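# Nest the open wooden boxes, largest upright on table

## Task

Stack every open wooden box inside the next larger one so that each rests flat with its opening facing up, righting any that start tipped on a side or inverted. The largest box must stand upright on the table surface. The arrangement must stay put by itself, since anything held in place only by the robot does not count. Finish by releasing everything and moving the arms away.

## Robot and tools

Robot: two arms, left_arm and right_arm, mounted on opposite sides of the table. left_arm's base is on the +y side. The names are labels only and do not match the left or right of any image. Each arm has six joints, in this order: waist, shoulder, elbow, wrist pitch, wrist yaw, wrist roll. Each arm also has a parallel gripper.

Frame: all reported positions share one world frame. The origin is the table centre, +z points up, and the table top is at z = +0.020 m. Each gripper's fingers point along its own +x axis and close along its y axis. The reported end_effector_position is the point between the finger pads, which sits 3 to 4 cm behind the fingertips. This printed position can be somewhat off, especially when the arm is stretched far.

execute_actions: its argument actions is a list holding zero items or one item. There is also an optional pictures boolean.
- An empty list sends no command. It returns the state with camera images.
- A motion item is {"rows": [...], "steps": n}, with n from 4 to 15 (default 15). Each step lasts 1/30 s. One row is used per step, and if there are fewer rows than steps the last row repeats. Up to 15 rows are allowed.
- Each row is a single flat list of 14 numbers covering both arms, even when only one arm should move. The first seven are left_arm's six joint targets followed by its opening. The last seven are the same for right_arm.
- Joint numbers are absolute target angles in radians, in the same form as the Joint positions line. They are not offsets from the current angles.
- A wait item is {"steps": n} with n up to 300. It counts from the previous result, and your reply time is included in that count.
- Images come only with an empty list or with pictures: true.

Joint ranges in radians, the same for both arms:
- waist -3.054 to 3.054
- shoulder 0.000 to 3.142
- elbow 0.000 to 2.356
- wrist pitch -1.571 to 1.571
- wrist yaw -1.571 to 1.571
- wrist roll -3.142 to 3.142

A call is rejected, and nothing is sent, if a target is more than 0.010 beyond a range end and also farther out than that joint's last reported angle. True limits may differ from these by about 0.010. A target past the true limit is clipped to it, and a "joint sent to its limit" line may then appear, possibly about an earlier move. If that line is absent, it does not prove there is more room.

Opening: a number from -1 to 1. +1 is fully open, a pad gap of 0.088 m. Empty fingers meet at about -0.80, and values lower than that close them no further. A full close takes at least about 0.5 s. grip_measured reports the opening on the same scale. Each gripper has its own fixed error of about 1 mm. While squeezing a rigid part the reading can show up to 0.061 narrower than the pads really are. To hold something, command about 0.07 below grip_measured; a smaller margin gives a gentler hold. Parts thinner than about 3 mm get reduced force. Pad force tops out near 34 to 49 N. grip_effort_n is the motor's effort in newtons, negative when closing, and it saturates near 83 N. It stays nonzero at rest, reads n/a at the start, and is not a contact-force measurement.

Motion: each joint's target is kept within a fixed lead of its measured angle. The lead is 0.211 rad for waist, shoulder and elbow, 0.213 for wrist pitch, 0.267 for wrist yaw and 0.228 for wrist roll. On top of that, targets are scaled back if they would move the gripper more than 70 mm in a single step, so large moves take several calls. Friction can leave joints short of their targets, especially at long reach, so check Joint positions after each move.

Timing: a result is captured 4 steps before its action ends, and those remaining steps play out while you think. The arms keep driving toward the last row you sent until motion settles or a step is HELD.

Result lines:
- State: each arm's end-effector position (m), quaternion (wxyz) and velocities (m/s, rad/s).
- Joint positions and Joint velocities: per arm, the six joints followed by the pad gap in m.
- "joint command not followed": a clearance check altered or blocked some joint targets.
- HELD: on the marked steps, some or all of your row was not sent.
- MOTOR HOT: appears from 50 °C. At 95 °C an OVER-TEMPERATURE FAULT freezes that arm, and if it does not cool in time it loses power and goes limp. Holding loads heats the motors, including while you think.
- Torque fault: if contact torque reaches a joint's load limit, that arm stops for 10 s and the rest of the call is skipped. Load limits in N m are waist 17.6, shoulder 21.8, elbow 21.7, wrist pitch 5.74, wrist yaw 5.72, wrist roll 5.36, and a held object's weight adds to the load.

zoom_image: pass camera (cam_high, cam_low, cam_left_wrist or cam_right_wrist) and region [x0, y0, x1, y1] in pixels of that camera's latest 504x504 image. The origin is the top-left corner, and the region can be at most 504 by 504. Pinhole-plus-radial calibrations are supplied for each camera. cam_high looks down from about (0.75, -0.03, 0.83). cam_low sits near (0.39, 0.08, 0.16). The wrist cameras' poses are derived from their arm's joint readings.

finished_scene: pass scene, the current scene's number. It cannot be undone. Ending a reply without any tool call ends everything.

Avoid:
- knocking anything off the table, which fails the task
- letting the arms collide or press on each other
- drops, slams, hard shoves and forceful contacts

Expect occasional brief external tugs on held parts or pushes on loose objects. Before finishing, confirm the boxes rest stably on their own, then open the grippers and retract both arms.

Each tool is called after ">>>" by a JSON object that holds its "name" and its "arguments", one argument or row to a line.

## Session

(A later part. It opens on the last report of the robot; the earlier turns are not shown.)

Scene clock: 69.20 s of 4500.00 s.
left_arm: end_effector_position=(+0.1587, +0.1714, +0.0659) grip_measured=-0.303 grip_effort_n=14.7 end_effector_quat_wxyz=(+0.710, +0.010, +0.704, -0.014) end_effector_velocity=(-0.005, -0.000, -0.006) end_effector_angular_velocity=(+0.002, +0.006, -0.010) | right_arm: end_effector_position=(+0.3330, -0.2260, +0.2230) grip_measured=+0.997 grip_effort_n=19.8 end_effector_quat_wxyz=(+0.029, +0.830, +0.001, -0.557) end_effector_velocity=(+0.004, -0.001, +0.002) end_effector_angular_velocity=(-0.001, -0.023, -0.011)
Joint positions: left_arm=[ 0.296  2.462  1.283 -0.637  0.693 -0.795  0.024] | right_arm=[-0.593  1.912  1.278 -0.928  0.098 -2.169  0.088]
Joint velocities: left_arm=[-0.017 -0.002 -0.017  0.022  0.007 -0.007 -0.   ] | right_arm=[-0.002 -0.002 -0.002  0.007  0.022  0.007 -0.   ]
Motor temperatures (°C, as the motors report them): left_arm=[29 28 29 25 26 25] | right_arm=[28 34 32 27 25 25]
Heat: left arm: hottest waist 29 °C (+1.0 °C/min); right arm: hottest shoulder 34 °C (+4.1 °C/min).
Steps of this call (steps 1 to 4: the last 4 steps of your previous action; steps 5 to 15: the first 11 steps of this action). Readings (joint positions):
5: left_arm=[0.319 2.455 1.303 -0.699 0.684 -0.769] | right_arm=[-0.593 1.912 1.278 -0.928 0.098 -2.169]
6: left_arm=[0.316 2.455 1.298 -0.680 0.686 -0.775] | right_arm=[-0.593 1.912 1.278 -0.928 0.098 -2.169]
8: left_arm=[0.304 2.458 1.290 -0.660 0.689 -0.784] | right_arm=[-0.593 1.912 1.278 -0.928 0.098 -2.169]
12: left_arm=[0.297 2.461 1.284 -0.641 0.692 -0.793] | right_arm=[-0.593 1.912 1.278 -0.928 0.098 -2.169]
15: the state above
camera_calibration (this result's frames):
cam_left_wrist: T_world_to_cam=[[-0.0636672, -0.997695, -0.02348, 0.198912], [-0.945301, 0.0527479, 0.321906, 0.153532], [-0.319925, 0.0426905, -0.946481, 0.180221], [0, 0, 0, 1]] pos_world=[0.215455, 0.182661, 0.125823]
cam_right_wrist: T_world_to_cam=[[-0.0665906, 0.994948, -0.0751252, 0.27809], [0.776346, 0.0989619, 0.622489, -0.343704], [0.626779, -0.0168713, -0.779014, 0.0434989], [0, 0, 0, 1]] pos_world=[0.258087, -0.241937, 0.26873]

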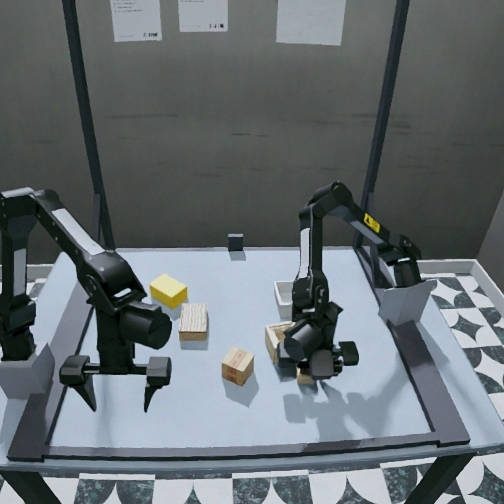

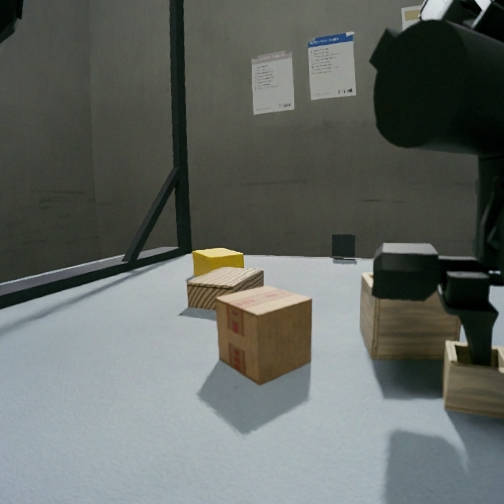

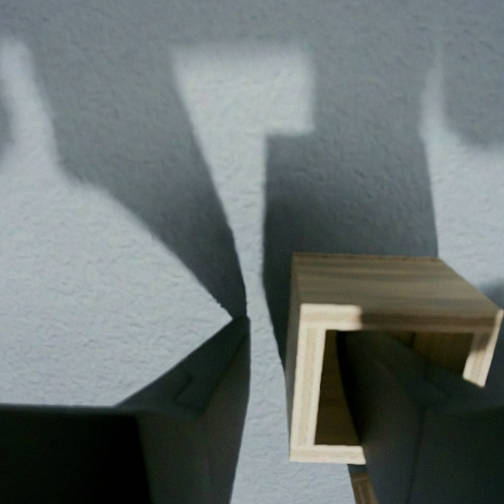

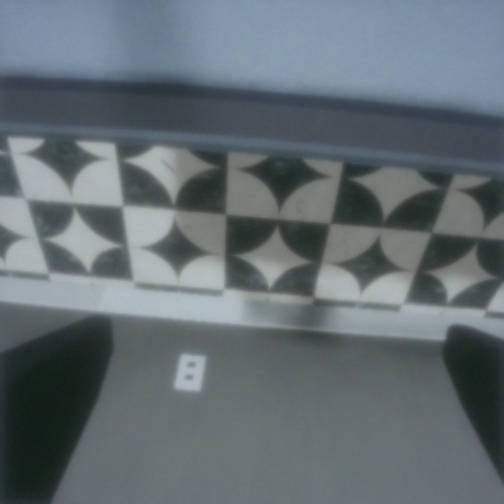

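>>> {"name": "execute_actions", "arguments": {
  "actions": [
    {"rows":[[0.282,2.478,1.268,-0.615,0.697,-0.77,-0.3,-0.593,1.912,1.278,-0.928,0.098,-2.169,1]],"steps":10}
  ]
}}

>>> {"name": "execute_actions", "arguments": {
  "actions": [
    {"rows":[[0.282,2.478,1.268,-0.615,0.697,-0.77,-0.9,-0.593,1.912,1.278,-0.928,0.098,-2.169,1]],"steps":15}
  ],
  "pictures": true
}}

Scene clock: 69.53 s of 4500.00 s.
left_arm: end_effector_position=(+0.1591, +0.1717, +0.0651) grip_measured=-0.303 grip_effort_n=14.7 end_effector_quat_wxyz=(+0.710, +0.015, +0.703, -0.022) end_effector_velocity=(+0.003, +0.002, +0.001) end_effector_angular_velocity=(-0.006, -0.014, -0.039) | right_arm: end_effector_position=(+0.3330, -0.2260, +0.2230) grip_measured=+0.997 grip_effort_n=19.8 end_effector_quat_wxyz=(+0.029, +0.830, +0.001, -0.557) end_effector_velocity=(-0.002, +0.002, -0.001) end_effector_angular_velocity=(+0.015, +0.015, +0.010)
Joint positions: left_arm=[ 0.297  2.462  1.277 -0.626  0.695 -0.78   0.024] | right_arm=[-0.593  1.912  1.278 -0.928  0.098 -2.169  0.088]
Joint velocities: left_arm=[ 0.007 -0.002 -0.012  0.022 -0.007  0.037 -0.   ] | right_arm=[-0.002 -0.002 -0.002  0.007 -0.022 -0.007 -0.   ]
Motor temperatures (°C, as the motors report them): left_arm=[29 28 29 25 26 25] | right_arm=[28 34 32 27 25 25]
Heat: left arm: hottest waist 29 °C (+1.0 °C/min); right arm: hottest shoulder 34 °C (+4.0 °C/min).
Steps of this call (steps 1 to 4: the last 4 steps of your previous action; steps 5 to 10: the first 6 steps of this action). Readings (joint positions):
5: left_arm=[0.296 2.462 1.281 -0.634 0.693 -0.796] | right_arm=[-0.593 1.912 1.278 -0.928 0.098 -2.169]
6: left_arm=[0.296 2.462 1.280 -0.631 0.693 -0.792] | right_arm=[-0.593 1.912 1.278 -0.928 0.098 -2.169]
8: left_arm=[0.296 2.462 1.278 -0.628 0.694 -0.785] | right_arm=[-0.593 1.912 1.278 -0.928 0.098 -2.169]
10: the state above

Scene clock: 70.03 s of 4500.00 s.
left_arm: end_effector_position=(+0.1599, +0.1709, +0.0655) grip_measured=-0.727 grip_effort_n=-83.5 end_effector_quat_wxyz=(+0.710, +0.015, +0.703, -0.027) end_effector_velocity=(-0.002, +0.004, +0.001) end_effector_angular_velocity=(+0.026, -0.007, +0.017) | right_arm: end_effector_position=(+0.3330, -0.2260, +0.2230) grip_measured=+0.997 grip_effort_n=19.3 end_effector_quat_wxyz=(+0.029, +0.830, +0.001, -0.557) end_effector_velocity=(-0.003, -0.001, -0.001) end_effector_angular_velocity=(+0.003, +0.023, +0.006)
Joint positions: left_arm=[ 0.299  2.462  1.276 -0.619  0.699 -0.773  0.003] | right_arm=[-0.593  1.912  1.278 -0.928  0.098 -2.169  0.088]
Joint velocities: left_arm=[-0.002 -0.007 -0.002 -0.022 -0.022 -0.007 -0.   ] | right_arm=[-0.002 -0.002 -0.002 -0.007 -0.022 -0.007 -0.   ]
Motor temperatures (°C, as the motors report them): left_arm=[29 28 29 25 26 25] | right_arm=[28 34 32 27 25 25]
Heat: left arm: hottest waist 29 °C (+1.0 °C/min); right arm: hottest shoulder 34 °C (+3.0 °C/min).
Steps of this call (steps 1 to 4: the last 4 steps of your previous action; steps 5 to 15: the first 11 steps of this action). Readings (joint positions):
5: left_arm=[0.297 2.462 1.276 -0.623 0.696 -0.775] | right_arm=[-0.593 1.912 1.278 -0.928 0.098 -2.169]
6: left_arm=[0.297 2.462 1.276 -0.617 0.703 -0.775] | right_arm=[-0.593 1.912 1.278 -0.928 0.098 -2.169]
8: left_arm=[0.295 2.462 1.276 -0.616 0.697 -0.773] | right_arm=[-0.593 1.912 1.278 -0.928 0.098 -2.169]
12: left_arm=[0.299 2.462 1.276 -0.619 0.699 -0.773] | right_arm=[-0.593 1.912 1.278 -0.928 0.098 -2.169]
15: the state above
camera_calibration (this result's frames):
cam_left_wrist: T_world_to_cam=[[-0.0912292, -0.995759, -0.0118935, 0.20182], [-0.944128, 0.0826882, 0.319039, 0.149702], [-0.316702, 0.0403346, -0.947667, 0.180225], [0, 0, 0, 1]] pos_world=[0.216827, 0.181316, 0.125433]
cam_right_wrist: T_world_to_cam=[[-0.0665906, 0.994948, -0.0751252, 0.27809], [0.776346, 0.0989619, 0.622489, -0.343704], [0.626779, -0.0168713, -0.779014, 0.0434989], [0, 0, 0, 1]] pos_world=[0.258087, -0.241937, 0.26873]

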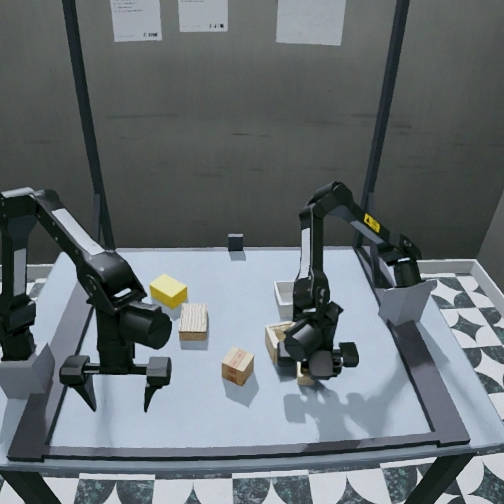

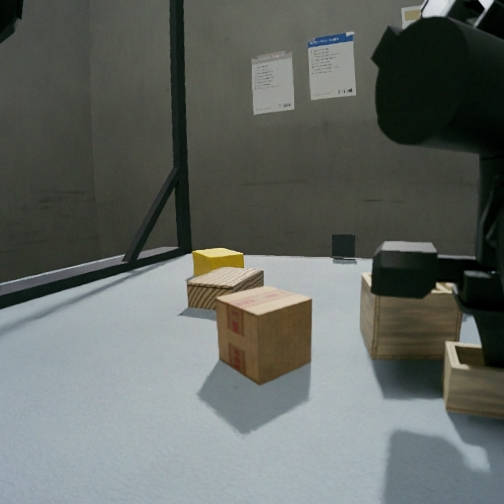

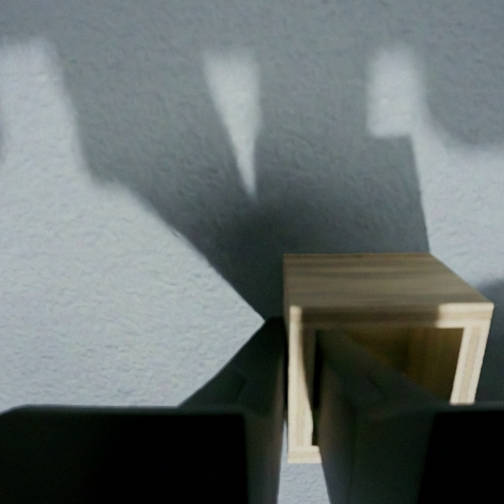

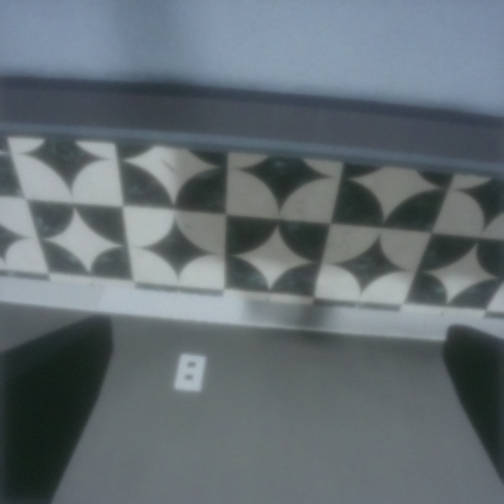

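>>> {"name": "execute_actions", "arguments": {
  "actions": []
}}

Scene clock: 70.50 s of 4500.00 s.
left_arm: end_effector_position=(+0.1599, +0.1709, +0.0655) grip_measured=-0.727 grip_effort_n=-83.5 end_effector_quat_wxyz=(+0.710, +0.015, +0.703, -0.027) end_effector_velocity=(+0.001, -0.000, -0.000) end_effector_angular_velocity=(+0.002, -0.009, +0.001) | right_arm: end_effector_position=(+0.3330, -0.2260, +0.2230) grip_measured=+0.997 grip_effort_n=19.3 end_effector_quat_wxyz=(+0.029, +0.830, +0.001, -0.557) end_effector_velocity=(-0.004, -0.000, -0.005) end_effector_angular_velocity=(-0.012, +0.028, +0.022)
Joint positions: left_arm=[ 0.299  2.462  1.276 -0.619  0.699 -0.773  0.003] | right_arm=[-0.593  1.912  1.278 -0.928  0.098 -2.169  0.088]
Joint velocities: left_arm=[-0.002 -0.002 -0.002  0.007 -0.007 -0.007 -0.   ] | right_arm=[ 0.002  0.007 -0.002 -0.007 -0.022 -0.022 -0.   ]
Motor temperatures (°C, as the motors report them): left_arm=[29 28 29 25 26 25] | right_arm=[28 34 32 27 25 25]
Heat: left arm: hottest waist 29 °C (+1.0 °C/min); right arm: hottest shoulder 34 °C (+3.0 °C/min).
Kept back: nothing.
Steps of this call (steps 1 to 4: the last 4 steps of your previous action; steps 5 to 14: the robot went on to your last target). Readings (joint positions):
1: left_arm=[0.299 2.462 1.276 -0.619 0.699 -0.773] | right_arm=[-0.593 1.912 1.278 -0.928 0.098 -2.169]
2: left_arm=[0.299 2.462 1.276 -0.619 0.699 -0.773] | right_arm=[-0.593 1.912 1.278 -0.928 0.098 -2.169]
4: left_arm=[0.299 2.462 1.276 -0.619 0.699 -0.773] | right_arm=[-0.593 1.912 1.278 -0.928 0.098 -2.169]
8: left_arm=[0.299 2.462 1.276 -0.619 0.699 -0.773] | right_arm=[-0.593 1.912 1.278 -0.928 0.098 -2.169]
14: the state above
camera_calibration (this result's frames):
cam_left_wrist: T_world_to_cam=[[-0.0912292, -0.995759, -0.0118935, 0.20182], [-0.944128, 0.0826882, 0.319039, 0.149702], [-0.316702, 0.0403346, -0.947667, 0.180225], [0, 0, 0, 1]] pos_world=[0.216827, 0.181316, 0.125433]
cam_right_wrist: T_world_to_cam=[[-0.0665906, 0.994948, -0.0751252, 0.27809], [0.776346, 0.0989619, 0.622489, -0.343704], [0.626779, -0.0168713, -0.779014, 0.0434989], [0, 0, 0, 1]] pos_world=[0.258087, -0.241937, 0.26873]

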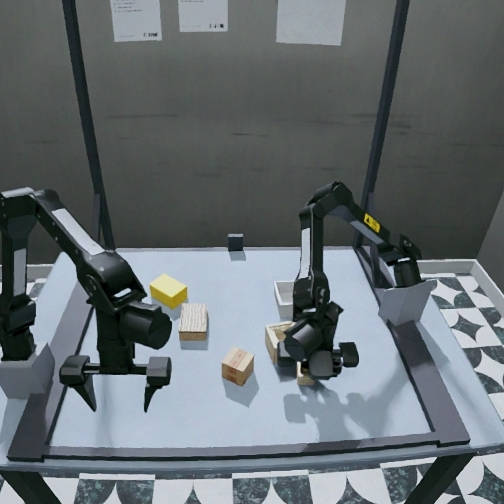

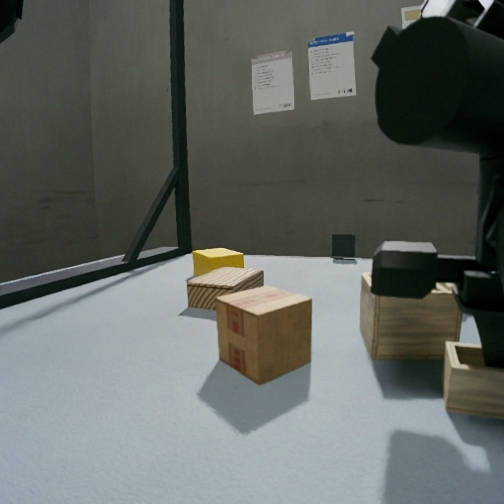

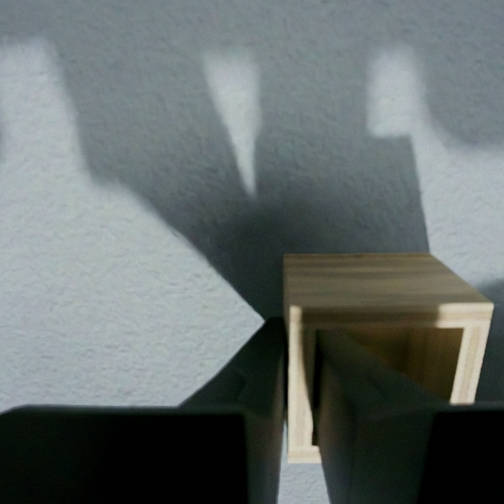

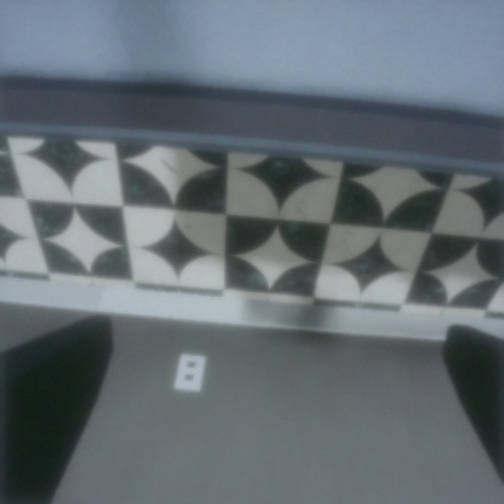

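>>> {"name": "execute_actions", "arguments": {
  "actions": [
    {"rows":[[0.36,2.45,1.33,-0.76,0.677,-0.75,-0.9,-0.593,1.912,1.278,-0.928,0.098,-2.169,1]],"steps":10}
  ]
}}

>>> {"name": "execute_actions", "arguments": {
  "actions": [
    {"rows":[[0.378,2.32,1.44,-1.0,0.671,-0.8,-0.9,-0.593,1.912,1.278,-0.928,0.098,-2.169,1]],"steps":15}
  ]
}}

>>> {"name": "execute_actions", "arguments": {
  "actions": [
    {"rows":[[0.3,2.18,1.42,-1.08,0.69,-1.0,-0.9,-0.593,1.912,1.278,-0.928,0.098,-2.169,1]],"steps":15}
  ]
}}

>>> {"name": "execute_actions", "arguments": {
  "actions": [
    {"rows":[[0.215,2.114,1.34,-0.99,0.706,-1.17,-0.9,-0.593,1.912,1.278,-0.928,0.098,-2.169,1]],"steps":15}
  ]
}}

>>> {"name": "execute_actions", "arguments": {
  "actions": [
    {"steps":10}
  ],
  "pictures": true
}}

Scene clock: 70.90 s of 4500.00 s.
left_arm: end_effector_position=(+0.1617, +0.1795, +0.0796) grip_measured=-0.727 grip_effort_n=-83.5 end_effector_quat_wxyz=(+0.703, +0.002, +0.711, +0.003) end_effector_velocity=(+0.047, +0.015, +0.070) end_effector_angular_velocity=(-0.045, -0.051, +0.190) | right_arm: end_effector_position=(+0.3330, -0.2260, +0.2230) grip_measured=+0.997 grip_effort_n=19.8 end_effector_quat_wxyz=(+0.029, +0.830, +0.001, -0.557) end_effector_velocity=(-0.003, -0.004, +0.001) end_effector_angular_velocity=(-0.021, +0.003, +0.004)
Joint positions: left_arm=[ 0.339  2.462  1.309 -0.726  0.685 -0.758  0.003] | right_arm=[-0.593  1.912  1.278 -0.928  0.098 -2.169  0.088]
Joint velocities: left_arm=[ 0.217 -0.002  0.129 -0.212 -0.066  0.022 -0.   ] | right_arm=[ 0.002 -0.007 -0.002 -0.022  0.007 -0.007 -0.   ]
Motor temperatures (°C, as the motors report them): left_arm=[29 28 29 25 26 25] | right_arm=[28 34 32 27 25 25]
Heat: left arm: hottest waist 29 °C (+1.0 °C/min); right arm: hottest shoulder 34 °C (+3.0 °C/min).
Steps of this call (steps 1 to 6: the robot went on to your last target; steps 7 to 12: the first 6 steps of this action). Readings (joint positions):
7: left_arm=[0.300 2.462 1.280 -0.630 0.699 -0.770] | right_arm=[-0.593 1.912 1.278 -0.928 0.098 -2.169]
8: left_arm=[0.305 2.462 1.290 -0.661 0.696 -0.766] | right_arm=[-0.593 1.912 1.278 -0.928 0.098 -2.169]
10: left_arm=[0.321 2.462 1.299 -0.706 0.689 -0.761] | right_arm=[-0.593 1.912 1.278 -0.928 0.098 -2.169]
12: the state above

Scene clock: 71.40 s of 4500.00 s.
left_arm: end_effector_position=(+0.1384, +0.1486, +0.1478) grip_measured=-0.727 grip_effort_n=-83.5 end_effector_quat_wxyz=(+0.710, -0.024, +0.703, +0.016) end_effector_velocity=(-0.022, +0.021, -0.002) end_effector_angular_velocity=(+0.089, +0.089, +0.134) | right_arm: end_effector_position=(+0.3330, -0.2260, +0.2230) grip_measured=+0.997 grip_effort_n=19.8 end_effector_quat_wxyz=(+0.029, +0.830, +0.001, -0.557) end_effector_velocity=(-0.004, +0.000, -0.001) end_effector_angular_velocity=(+0.001, +0.023, +0.011)
Joint positions: left_arm=[ 0.373  2.324  1.436 -0.982  0.675 -0.794  0.003] | right_arm=[-0.593  1.912  1.278 -0.928  0.098 -2.169  0.088]
Joint velocities: left_arm=[-0.002 -0.002 -0.007 -0.154 -0.007 -0.037 -0.   ] | right_arm=[ 0.002 -0.002 -0.002 -0.007 -0.022 -0.007  0.   ]
Motor temperatures (°C, as the motors report them): left_arm=[29 28 29 25 26 25] | right_arm=[28 34 32 27 25 25]
Heat: left arm: hottest waist 29 °C (+1.0 °C/min); right arm: hottest shoulder 34 °C (+3.0 °C/min).
Steps of this call (steps 1 to 4: the last 4 steps of your previous action; steps 5 to 15: the first 11 steps of this action). Readings (joint positions):
5: left_arm=[0.355 2.455 1.329 -0.768 0.680 -0.756] | right_arm=[-0.593 1.912 1.278 -0.928 0.098 -2.169]
6: left_arm=[0.356 2.446 1.345 -0.820 0.675 -0.765] | right_arm=[-0.593 1.912 1.278 -0.928 0.098 -2.169]
8: left_arm=[0.361 2.411 1.373 -0.896 0.675 -0.778] | right_arm=[-0.593 1.912 1.278 -0.928 0.098 -2.169]
12: left_arm=[0.371 2.337 1.427 -0.959 0.675 -0.790] | right_arm=[-0.593 1.912 1.278 -0.928 0.098 -2.169]
15: the state above

Scene clock: 71.90 s of 4500.00 s.
left_arm: end_effector_position=(+0.0872, +0.1317, +0.1624) grip_measured=-0.727 grip_effort_n=-83.5 end_effector_quat_wxyz=(+0.704, -0.057, +0.705, +0.066) end_effector_velocity=(-0.006, +0.012, +0.001) end_effector_angular_velocity=(+0.051, +0.017, +0.139) | right_arm: end_effector_position=(+0.3330, -0.2260, +0.2230) grip_measured=+0.997 grip_effort_n=19.3 end_effector_quat_wxyz=(+0.029, +0.830, +0.001, -0.557) end_effector_velocity=(-0.005, -0.003, -0.002) end_effector_angular_velocity=(-0.009, +0.030, +0.003)
Joint positions: left_arm=[ 0.297  2.192  1.424 -1.073  0.688 -0.986  0.003] | right_arm=[-0.593  1.912  1.278 -0.928  0.098 -2.169  0.088]
Joint velocities: left_arm=[ 0.002 -0.002 -0.002 -0.066 -0.022 -0.095 -0.   ] | right_arm=[-0.002 -0.002 -0.002 -0.022 -0.022 -0.007 -0.   ]
Motor temperatures (°C, as the motors report them): left_arm=[29 28 29 25 26 25] | right_arm=[28 34 32 27 25 25]
Heat: left arm: hottest waist 29 °C (+1.0 °C/min); right arm: hottest shoulder 34 °C (+3.0 °C/min).
Steps of this call (steps 1 to 4: the last 4 steps of your previous action; steps 5 to 15: the first 11 steps of this action). Readings (joint positions):
5: left_arm=[0.371 2.314 1.436 -0.997 0.674 -0.821] | right_arm=[-0.593 1.912 1.278 -0.928 0.098 -2.169]
6: left_arm=[0.365 2.299 1.433 -1.018 0.674 -0.865] | right_arm=[-0.593 1.912 1.278 -0.928 0.098 -2.169]
8: left_arm=[0.338 2.259 1.424 -1.052 0.677 -0.922] | right_arm=[-0.593 1.912 1.278 -0.928 0.098 -2.169]
12: left_arm=[0.299 2.198 1.424 -1.069 0.688 -0.972] | right_arm=[-0.593 1.912 1.278 -0.928 0.098 -2.169]
15: the state above

Scene clock: 72.40 s of 4500.00 s.
left_arm: end_effector_position=(+0.0602, +0.1253, +0.1444) grip_measured=-0.727 grip_effort_n=-83.5 end_effector_quat_wxyz=(-0.703, +0.079, -0.701, -0.091) end_effector_velocity=(+0.003, +0.007, -0.005) end_effector_angular_velocity=(+0.001, -0.009, +0.095) | right_arm: end_effector_position=(+0.3330, -0.2260, +0.2230) grip_measured=+0.997 grip_effort_n=19.3 end_effector_quat_wxyz=(+0.029, +0.830, +0.001, -0.557) end_effector_velocity=(-0.000, -0.003, +0.000) end_effector_angular_velocity=(-0.003, +0.010, -0.001)
Joint positions: left_arm=[ 0.212  2.13   1.35  -0.997  0.702 -1.157  0.003] | right_arm=[-0.593  1.912  1.278 -0.928  0.098 -2.169  0.088]
Joint velocities: left_arm=[ 0.002 -0.007 -0.042  0.037 -0.007 -0.095 -0.   ] | right_arm=[-0.007 -0.002 -0.002 -0.007 -0.007 -0.007 -0.   ]
Motor temperatures (°C, as the motors report them): left_arm=[29 28 29 25 26 25] | right_arm=[28 34 32 27 25 25]
Heat: left arm: hottest waist 29 °C (+1.0 °C/min); right arm: hottest shoulder 34 °C (+3.0 °C/min).
Steps of this call (steps 1 to 4: the last 4 steps of your previous action; steps 5 to 15: the first 11 steps of this action). Readings (joint positions):
5: left_arm=[0.295 2.187 1.417 -1.067 0.688 -1.014] | right_arm=[-0.593 1.912 1.278 -0.928 0.098 -2.169]
6: left_arm=[0.287 2.176 1.400 -1.045 0.688 -1.052] | right_arm=[-0.593 1.912 1.278 -0.928 0.098 -2.169]
8: left_arm=[0.258 2.156 1.374 -1.029 0.695 -1.101] | right_arm=[-0.593 1.912 1.278 -0.928 0.098 -2.169]
12: left_arm=[0.215 2.135 1.356 -1.003 0.702 -1.144] | right_arm=[-0.593 1.912 1.278 -0.928 0.098 -2.169]
15: the state above

Scene clock: 72.73 s of 4500.00 s.
left_arm: end_effector_position=(+0.0603, +0.1257, +0.1441) grip_measured=-0.727 grip_effort_n=-83.5 end_effector_quat_wxyz=(-0.703, +0.082, -0.700, -0.093) end_effector_velocity=(-0.001, -0.000, -0.001) end_effector_angular_velocity=(-0.004, +0.005, -0.011) | right_arm: end_effector_position=(+0.3330, -0.2260, +0.2230) grip_measured=+0.997 grip_effort_n=19.3 end_effector_quat_wxyz=(+0.029, +0.830, +0.001, -0.557) end_effector_velocity=(+0.002, -0.001, -0.000) end_effector_angular_velocity=(+0.002, -0.008, -0.010)
Joint positions: left_arm=[ 0.212  2.128  1.345 -0.992  0.702 -1.166  0.003] | right_arm=[-0.593  1.912  1.278 -0.928  0.098 -2.169  0.088]
Joint velocities: left_arm=[-0.002 -0.002 -0.007  0.007  0.007  0.007  0.   ] | right_arm=[-0.002 -0.002 -0.007  0.007  0.007  0.007 -0.   ]
Motor temperatures (°C, as the motors report them): left_arm=[29 28 29 25 26 25] | right_arm=[28 34 32 27 25 25]
Heat: left arm: hottest waist 29 °C (+1.0 °C/min); right arm: hottest shoulder 34 °C (+3.0 °C/min).
Kept back: nothing.
Steps of this call (steps 1 to 4: the last 4 steps of your previous action; steps 5 to 10: the robot went on to your last target). Readings (joint positions):
1: left_arm=[0.212 2.130 1.349 -0.995 0.702 -1.159] | right_arm=[-0.593 1.912 1.278 -0.928 0.098 -2.169]
2: left_arm=[0.212 2.130 1.348 -0.995 0.702 -1.161] | right_arm=[-0.593 1.912 1.278 -0.928 0.098 -2.169]
4: left_arm=[0.212 2.129 1.347 -0.993 0.702 -1.163] | right_arm=[-0.593 1.912 1.278 -0.928 0.098 -2.169]
8: left_arm=[0.212 2.128 1.345 -0.992 0.702 -1.166] | right_arm=[-0.593 1.912 1.278 -0.928 0.098 -2.169]
10: the state above
camera_calibration (this result's frames):
cam_left_wrist: T_world_to_cam=[[0.216003, -0.975393, -0.0441788, 0.132202], [-0.920206, -0.218492, 0.324779, 0.0699437], [-0.32644, -0.0294997, -0.944758, 0.233927], [0, 0, 0, 1]] pos_world=[0.11217, 0.151132, 0.204129]
cam_right_wrist: T_world_to_cam=[[-0.0665906, 0.994948, -0.0751252, 0.27809], [0.776346, 0.0989619, 0.622489, -0.343704], [0.626779, -0.0168713, -0.779014, 0.0434989], [0, 0, 0, 1]] pos_world=[0.258087, -0.241937, 0.26873]

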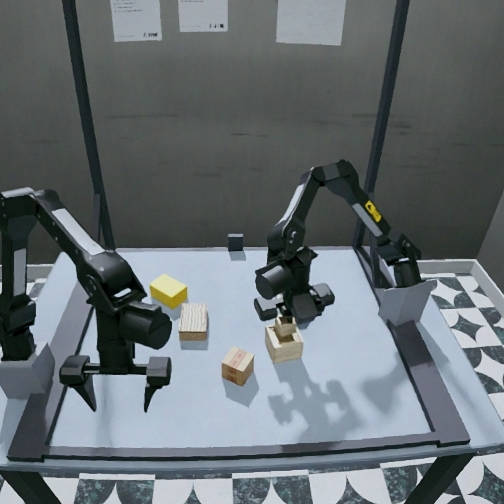

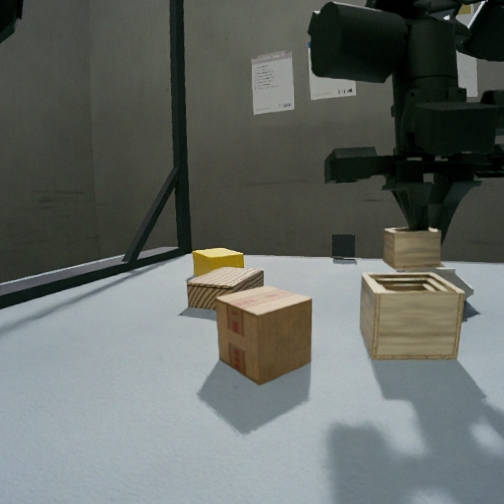

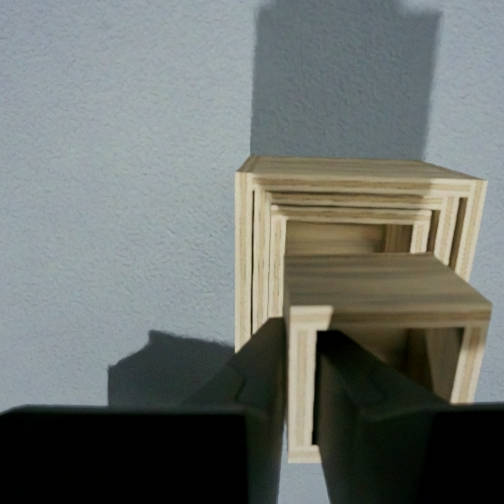

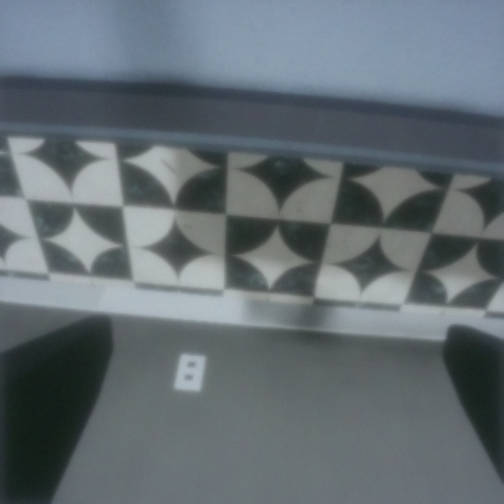

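>>> {"name": "execute_actions", "arguments": {
  "actions": [
    {"rows":[[0.185,2.127,1.285,-0.885,0.716,-1.18,-0.9,-0.593,1.912,1.278,-0.928,0.098,-2.169,1]],"steps":15}
  ]
}}

>>> {"name": "execute_actions", "arguments": {
  "actions": [
    {"steps":10}
  ],
  "pictures": true
}}

Scene clock: 73.30 s of 4500.00 s.
left_arm: end_effector_position=(+0.0603, +0.1246, +0.1286) grip_measured=-0.727 grip_effort_n=-83.5 end_effector_quat_wxyz=(-0.706, +0.074, -0.700, -0.072) end_effector_velocity=(+0.000, -0.000, -0.003) end_effector_angular_velocity=(-0.016, -0.003, -0.024) | right_arm: end_effector_position=(+0.3330, -0.2260, +0.2230) grip_measured=+0.997 grip_effort_n=19.3 end_effector_quat_wxyz=(+0.029, +0.830, +0.001, -0.557) end_effector_velocity=(+0.000, +0.001, +0.000) end_effector_angular_velocity=(+0.008, +0.003, +0.008)
Joint positions: left_arm=[ 0.184  2.127  1.293 -0.893  0.712 -1.176  0.003] | right_arm=[-0.593  1.912  1.278 -0.928  0.098 -2.169  0.088]
Joint velocities: left_arm=[-0.002 -0.007 -0.022  0.037  0.007  0.007  0.   ] | right_arm=[-0.002 -0.002 -0.002  0.007 -0.007 -0.007 -0.   ]
Motor temperatures (°C, as the motors report them): left_arm=[29 29 29 25 26 25] | right_arm=[28 34 32 27 25 25]
Heat: left arm: hottest waist 29 °C (+1.0 °C/min); right arm: hottest shoulder 34 °C (+3.0 °C/min).
Steps of this call (steps 1 to 6: the robot went on to your last target; steps 7 to 17: the first 11 steps of this action). Readings (joint positions):
7: left_arm=[0.212 2.128 1.340 -0.980 0.703 -1.169] | right_arm=[-0.593 1.912 1.278 -0.928 0.098 -2.169]
8: left_arm=[0.209 2.127 1.329 -0.954 0.706 -1.170] | right_arm=[-0.593 1.912 1.278 -0.928 0.098 -2.169]
10: left_arm=[0.199 2.127 1.313 -0.926 0.708 -1.173] | right_arm=[-0.593 1.912 1.278 -0.928 0.098 -2.169]
14: left_arm=[0.185 2.127 1.295 -0.901 0.711 -1.176] | right_arm=[-0.593 1.912 1.278 -0.928 0.098 -2.169]
17: the state above

Scene clock: 73.63 s of 4500.00 s.
left_arm: end_effector_position=(+0.0607, +0.1246, +0.1281) grip_measured=-0.727 grip_effort_n=-83.5 end_effector_quat_wxyz=(-0.707, +0.074, -0.700, -0.071) end_effector_velocity=(-0.004, -0.000, +0.001) end_effector_angular_velocity=(-0.001, +0.008, +0.007) | right_arm: end_effector_position=(+0.3330, -0.2260, +0.2230) grip_measured=+0.997 grip_effort_n=19.8 end_effector_quat_wxyz=(+0.029, +0.830, +0.001, -0.557) end_effector_velocity=(+0.000, -0.003, +0.000) end_effector_angular_velocity=(-0.012, -0.002, +0.001)
Joint positions: left_arm=[ 0.184  2.127  1.29  -0.887  0.712 -1.177  0.003] | right_arm=[-0.593  1.912  1.278 -0.928  0.098 -2.169  0.088]
Joint velocities: left_arm=[-0.002 -0.007 -0.002 -0.007  0.007 -0.007 -0.   ] | right_arm=[-0.002 -0.002 -0.002 -0.007  0.007 -0.007 -0.   ]
Motor temperatures (°C, as the motors report them): left_arm=[29 29 29 25 26 25] | right_arm=[28 34 32 27 25 25]
Heat: left arm: hottest waist 29 °C (+1.0 °C/min); right arm: hottest shoulder 34 °C (+3.0 °C/min).
Kept back: nothing.
Steps of this call (steps 1 to 4: the last 4 steps of your previous action; steps 5 to 10: the robot went on to your last target). Readings (joint positions):
1: left_arm=[0.184 2.127 1.292 -0.892 0.712 -1.176] | right_arm=[-0.593 1.912 1.278 -0.928 0.098 -2.169]
2: left_arm=[0.184 2.127 1.292 -0.890 0.712 -1.177] | right_arm=[-0.593 1.912 1.278 -0.928 0.098 -2.169]
4: left_arm=[0.184 2.127 1.291 -0.889 0.712 -1.177] | right_arm=[-0.593 1.912 1.278 -0.928 0.098 -2.169]
8: left_arm=[0.184 2.127 1.290 -0.888 0.712 -1.177] | right_arm=[-0.593 1.912 1.278 -0.928 0.098 -2.169]
10: the state above
camera_calibration (this result's frames):
cam_left_wrist: T_world_to_cam=[[0.173701, -0.984517, -0.0235319, 0.131458], [-0.931249, -0.171981, 0.321244, 0.0705482], [-0.320318, -0.0338863, -0.946704, 0.219359], [0, 0, 0, 1]] pos_world=[0.113128, 0.148989, 0.188098]
cam_right_wrist: T_world_to_cam=[[-0.0665906, 0.994948, -0.0751252, 0.27809], [0.776346, 0.0989619, 0.622489, -0.343704], [0.626779, -0.0168713, -0.779014, 0.0434989], [0, 0, 0, 1]] pos_world=[0.258087, -0.241937, 0.26873]

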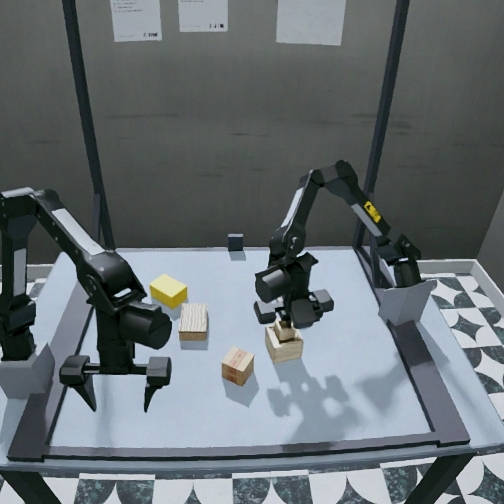

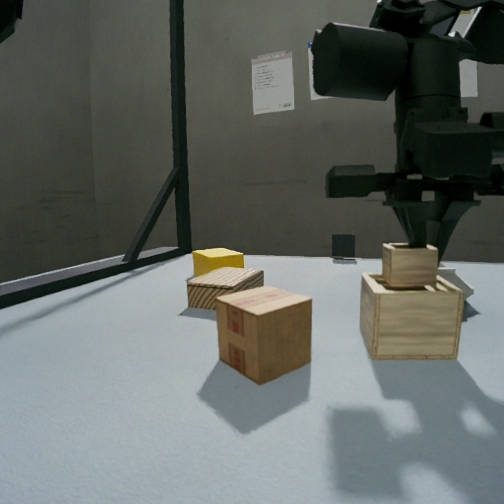

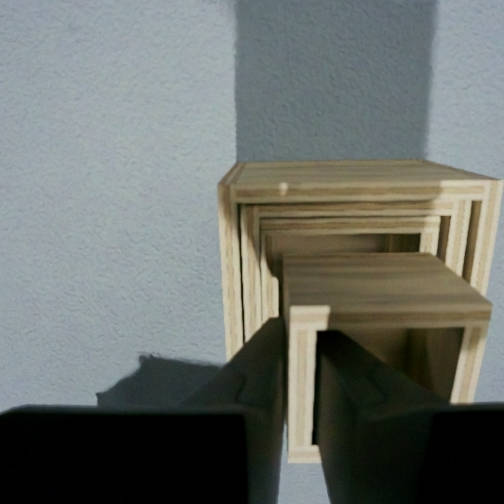

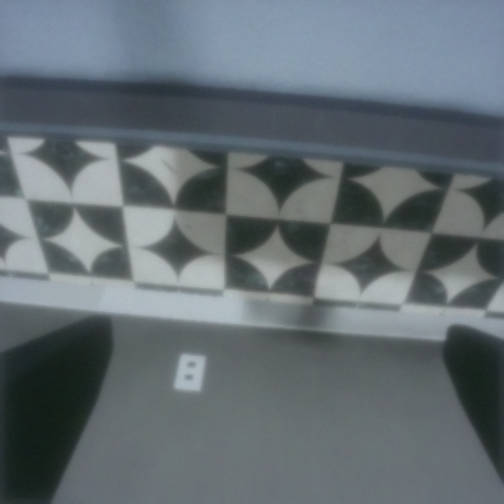

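>>> {"name": "execute_actions", "arguments": {
  "actions": [
    {"rows":[[0.196,2.127,1.268,-0.86,0.716,-1.18,-0.9,-0.593,1.912,1.278,-0.928,0.098,-2.169,1]],"steps":15}
  ]
}}

>>> {"name": "execute_actions", "arguments": {
  "actions": [
    {"steps":8}
  ],
  "pictures": true
}}

Scene clock: 74.33 s of 4500.00 s.
left_arm: end_effector_position=(+0.0639, +0.1266, +0.1267) grip_measured=-0.727 grip_effort_n=-83.5 end_effector_quat_wxyz=(-0.708, +0.077, -0.699, -0.068) end_effector_velocity=(-0.002, +0.007, -0.003) end_effector_angular_velocity=(+0.019, +0.004, +0.005) | right_arm: end_effector_position=(+0.3330, -0.2260, +0.2230) grip_measured=+0.997 grip_effort_n=19.8 end_effector_quat_wxyz=(+0.029, +0.830, +0.001, -0.557) end_effector_velocity=(+0.000, +0.001, +0.000) end_effector_angular_velocity=(+0.008, +0.003, +0.008)
Joint positions: left_arm=[ 0.19   2.127  1.274 -0.863  0.713 -1.177  0.003] | right_arm=[-0.593  1.912  1.278 -0.928  0.098 -2.169  0.088]
Joint velocities: left_arm=[-0.002 -0.002 -0.017 -0.007 -0.007  0.007 -0.   ] | right_arm=[-0.002 -0.002 -0.002  0.007 -0.007 -0.007 -0.   ]
Motor temperatures (°C, as the motors report them): left_arm=[29 29 29 25 26 25] | right_arm=[28 34 32 27 25 25]
Heat: left arm: hottest waist 29 °C (+1.0 °C/min); right arm: hottest shoulder 34 °C (+3.0 °C/min).
Steps of this call (steps 1 to 10: the robot went on to your last target; steps 11 to 21: the first 11 steps of this action). Readings (joint positions):
11: left_arm=[0.184 2.127 1.289 -0.884 0.712 -1.177] | right_arm=[-0.593 1.912 1.278 -0.928 0.098 -2.169]
12: left_arm=[0.184 2.127 1.285 -0.878 0.712 -1.177] | right_arm=[-0.593 1.912 1.278 -0.928 0.098 -2.169]
14: left_arm=[0.186 2.127 1.280 -0.871 0.713 -1.177] | right_arm=[-0.593 1.912 1.278 -0.928 0.098 -2.169]
18: left_arm=[0.189 2.127 1.274 -0.865 0.713 -1.177] | right_arm=[-0.593 1.912 1.278 -0.928 0.098 -2.169]
21: the state above

Scene clock: 74.60 s of 4500.00 s.
left_arm: end_effector_position=(+0.0640, +0.1268, +0.1265) grip_measured=-0.727 grip_effort_n=-83.5 end_effector_quat_wxyz=(-0.708, +0.077, -0.699, -0.068) end_effector_velocity=(+0.001, +0.006, -0.002) end_effector_angular_velocity=(+0.024, -0.010, +0.017) | right_arm: end_effector_position=(+0.3330, -0.2260, +0.2230) grip_measured=+0.997 grip_effort_n=19.8 end_effector_quat_wxyz=(+0.029, +0.830, +0.001, -0.557) end_effector_velocity=(+0.002, -0.004, +0.001) end_effector_angular_velocity=(-0.013, -0.015, -0.015)
Joint positions: left_arm=[ 0.19   2.127  1.273 -0.862  0.713 -1.177  0.003] | right_arm=[-0.593  1.912  1.278 -0.928  0.098 -2.169  0.088]
Joint velocities: left_arm=[-0.002  0.002 -0.007 -0.007 -0.022 -0.007 -0.001] | right_arm=[-0.002 -0.002 -0.002 -0.007  0.022  0.007 -0.   ]
Motor temperatures (°C, as the motors report them): left_arm=[29 29 29 25 26 25] | right_arm=[28 34 32 27 25 25]
Heat: left arm: hottest waist 29 °C (+1.0 °C/min); right arm: hottest shoulder 34 °C (+3.0 °C/min).
Kept back: nothing.
Steps of this call (steps 1 to 4: the last 4 steps of your previous action; steps 5 to 8: the robot went on to your last target). Readings (joint positions):
1: left_arm=[0.190 2.127 1.274 -0.863 0.713 -1.177] | right_arm=[-0.593 1.912 1.278 -0.928 0.098 -2.169]
2: left_arm=[0.190 2.127 1.273 -0.863 0.713 -1.177] | right_arm=[-0.593 1.912 1.278 -0.928 0.098 -2.169]
4: left_arm=[0.190 2.127 1.273 -0.863 0.713 -1.177] | right_arm=[-0.593 1.912 1.278 -0.928 0.098 -2.169]
8: the state above
camera_calibration (this result's frames):
cam_left_wrist: T_world_to_cam=[[0.173292, -0.984771, -0.0139943, 0.131874], [-0.932647, -0.168652, 0.318946, 0.074495], [-0.316449, -0.042219, -0.94767, 0.219955], [0, 0, 0, 1]] pos_world=[0.116229, 0.151715, 0.18653]
cam_right_wrist: T_world_to_cam=[[-0.0665906, 0.994948, -0.0751252, 0.27809], [0.776346, 0.0989619, 0.622489, -0.343704], [0.626779, -0.0168713, -0.779014, 0.0434989], [0, 0, 0, 1]] pos_world=[0.258087, -0.241937, 0.26873]

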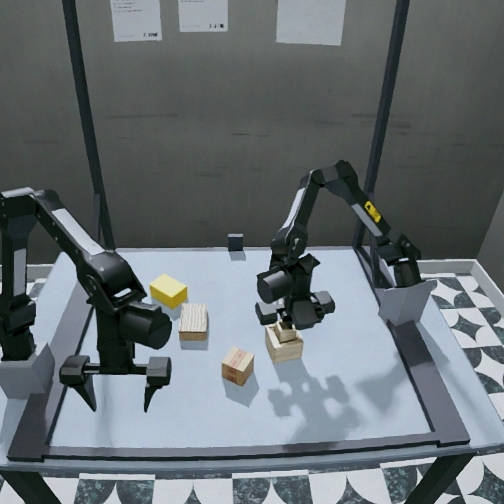

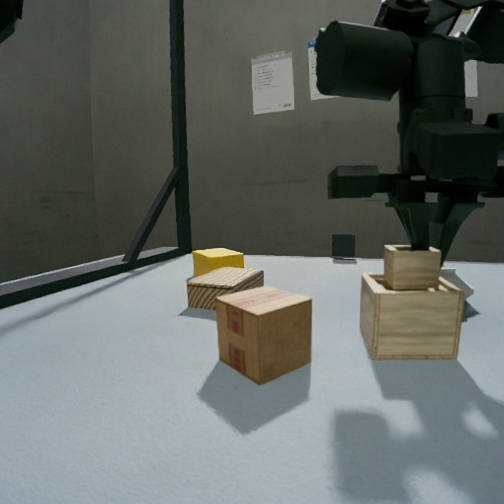

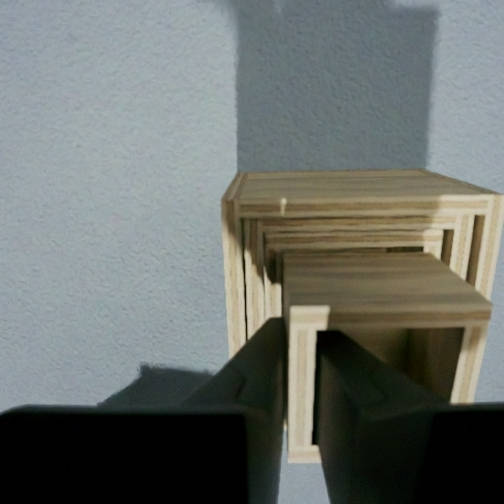

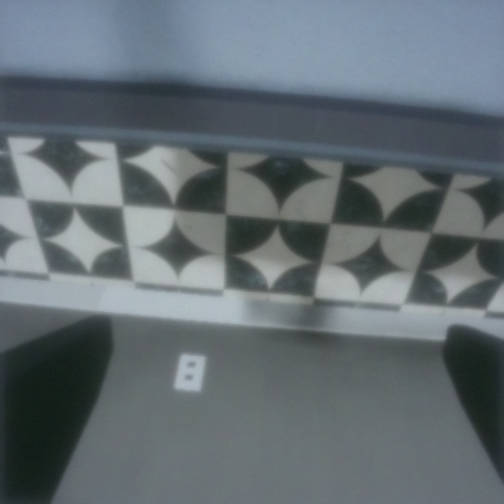

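Looks aligned; descend.

>>> {"name": "execute_actions", "arguments": {
  "actions": [
    {"rows":[[0.17,2.135,1.24,-0.815,0.716,-1.18,-0.9,-0.593,1.912,1.278,-0.928,0.098,-2.169,1]],"steps":15}
  ]
}}

>>> {"name": "execute_actions", "arguments": {
  "actions": [
    {"steps":8}
  ],
  "pictures": true
}}

Scene clock: 75.07 s of 4500.00 s.
left_arm: end_effector_position=(+0.0628, +0.1276, +0.1183) grip_measured=-0.727 grip_effort_n=-83.5 end_effector_quat_wxyz=(-0.710, +0.069, -0.699, -0.059) end_effector_velocity=(+0.000, +0.006, -0.002) end_effector_angular_velocity=(+0.030, -0.007, +0.024) | right_arm: end_effector_position=(+0.3330, -0.2260, +0.2230) grip_measured=+0.997 grip_effort_n=18.8 end_effector_quat_wxyz=(+0.029, +0.830, +0.001, -0.557) end_effector_velocity=(-0.004, +0.000, -0.001) end_effector_angular_velocity=(-0.007, +0.010, +0.013)
Joint positions: left_arm=[ 0.173  2.127  1.248 -0.819  0.713 -1.177  0.003] | right_arm=[-0.593  1.912  1.278 -0.928  0.098 -2.169  0.088]
Joint velocities: left_arm=[-0.002  0.002 -0.002 -0.022 -0.022 -0.007 -0.   ] | right_arm=[ 0.007 -0.002 -0.002 -0.007 -0.007 -0.007 -0.   ]
Motor temperatures (°C, as the motors report them): left_arm=[29 29 29 25 26 25] | right_arm=[28 34 32 27 25 25]
Heat: left arm: hottest waist 29 °C (+1.0 °C/min); right arm: hottest shoulder 34 °C (+3.0 °C/min).
Steps of this call (steps 1 to 3: the robot went on to your last target; steps 4 to 14: the first 11 steps of this action). Readings (joint positions):
4: left_arm=[0.190 2.127 1.270 -0.857 0.713 -1.177] | right_arm=[-0.593 1.912 1.278 -0.928 0.098 -2.169]
5: left_arm=[0.188 2.127 1.265 -0.845 0.713 -1.177] | right_arm=[-0.593 1.912 1.278 -0.928 0.098 -2.169]
7: left_arm=[0.181 2.127 1.257 -0.834 0.713 -1.177] | right_arm=[-0.593 1.912 1.278 -0.928 0.098 -2.169]
11: left_arm=[0.173 2.127 1.248 -0.823 0.713 -1.177] | right_arm=[-0.593 1.912 1.278 -0.928 0.098 -2.169]
14: the state above

Scene clock: 75.33 s of 4500.00 s.
left_arm: end_effector_position=(+0.0629, +0.1276, +0.1181) grip_measured=-0.727 grip_effort_n=-83.5 end_effector_quat_wxyz=(-0.710, +0.069, -0.699, -0.059) end_effector_velocity=(-0.001, +0.004, -0.001) end_effector_angular_velocity=(+0.013, -0.000, +0.028) | right_arm: end_effector_position=(+0.3330, -0.2260, +0.2230) grip_measured=+0.997 grip_effort_n=19.3 end_effector_quat_wxyz=(+0.029, +0.830, +0.001, -0.557) end_effector_velocity=(-0.005, -0.005, -0.003) end_effector_angular_velocity=(-0.022, +0.020, +0.004)
Joint positions: left_arm=[ 0.173  2.127  1.247 -0.818  0.713 -1.177  0.003] | right_arm=[-0.593  1.912  1.278 -0.928  0.098 -2.169  0.088]
Joint velocities: left_arm=[-0.002 -0.002 -0.007 -0.007 -0.007 -0.022 -0.   ] | right_arm=[ 0.002 -0.002 -0.007 -0.022 -0.007 -0.007 -0.   ]
Motor temperatures (°C, as the motors report them): left_arm=[29 29 29 25 26 25] | right_arm=[28 34 32 27 25 25]
Heat: left arm: hottest waist 29 °C (+1.0 °C/min); right arm: hottest shoulder 34 °C (+3.0 °C/min).
Kept back: nothing.
Steps of this call (steps 1 to 4: the last 4 steps of your previous action; steps 5 to 8: the robot went on to your last target). Readings (joint positions):
1: left_arm=[0.173 2.127 1.248 -0.819 0.713 -1.177] | right_arm=[-0.593 1.912 1.278 -0.928 0.098 -2.169]
2: left_arm=[0.173 2.127 1.248 -0.819 0.713 -1.177] | right_arm=[-0.593 1.912 1.278 -0.928 0.098 -2.169]
4: left_arm=[0.173 2.127 1.247 -0.819 0.713 -1.177] | right_arm=[-0.593 1.912 1.278 -0.928 0.098 -2.169]
8: the state above
camera_calibration (this result's frames):
cam_left_wrist: T_world_to_cam=[[0.149096, -0.988739, -0.0128978, 0.134615], [-0.937547, -0.145498, 0.315968, 0.0740128], [-0.314287, -0.0350172, -0.948682, 0.210748], [0, 0, 0, 1]] pos_world=[0.115555, 0.151248, 0.178283]
cam_right_wrist: T_world_to_cam=[[-0.0665906, 0.994948, -0.0751252, 0.27809], [0.776346, 0.0989619, 0.622489, -0.343704], [0.626779, -0.0168713, -0.779014, 0.0434989], [0, 0, 0, 1]] pos_world=[0.258087, -0.241937, 0.26873]

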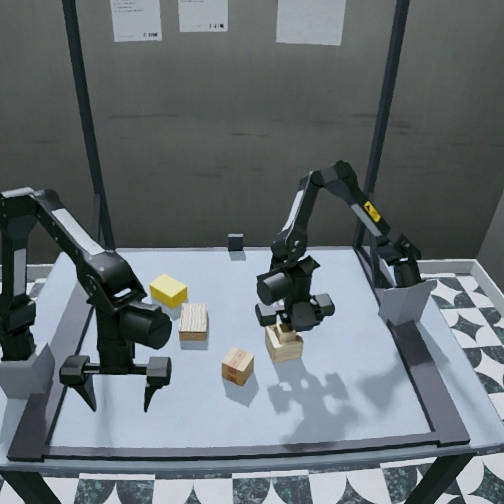

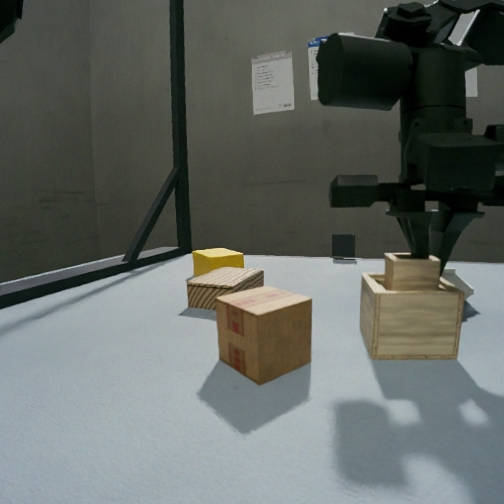

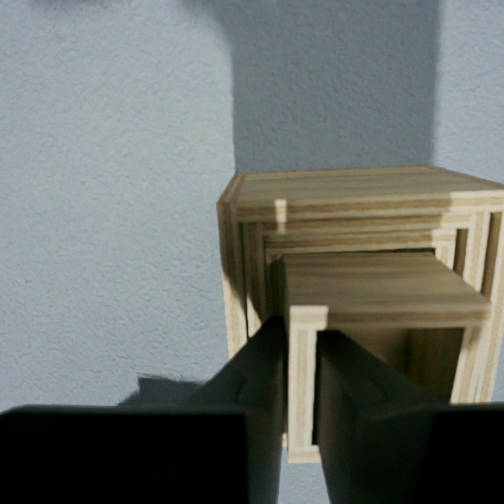

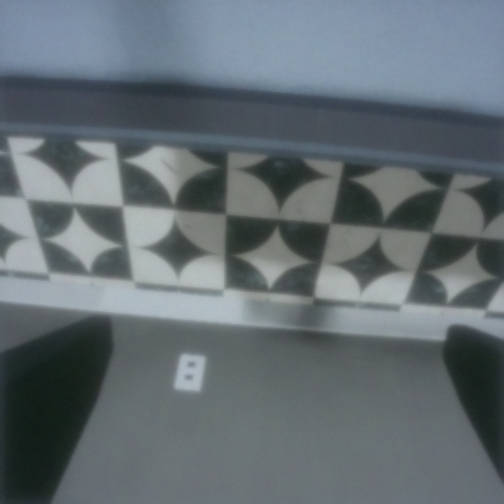

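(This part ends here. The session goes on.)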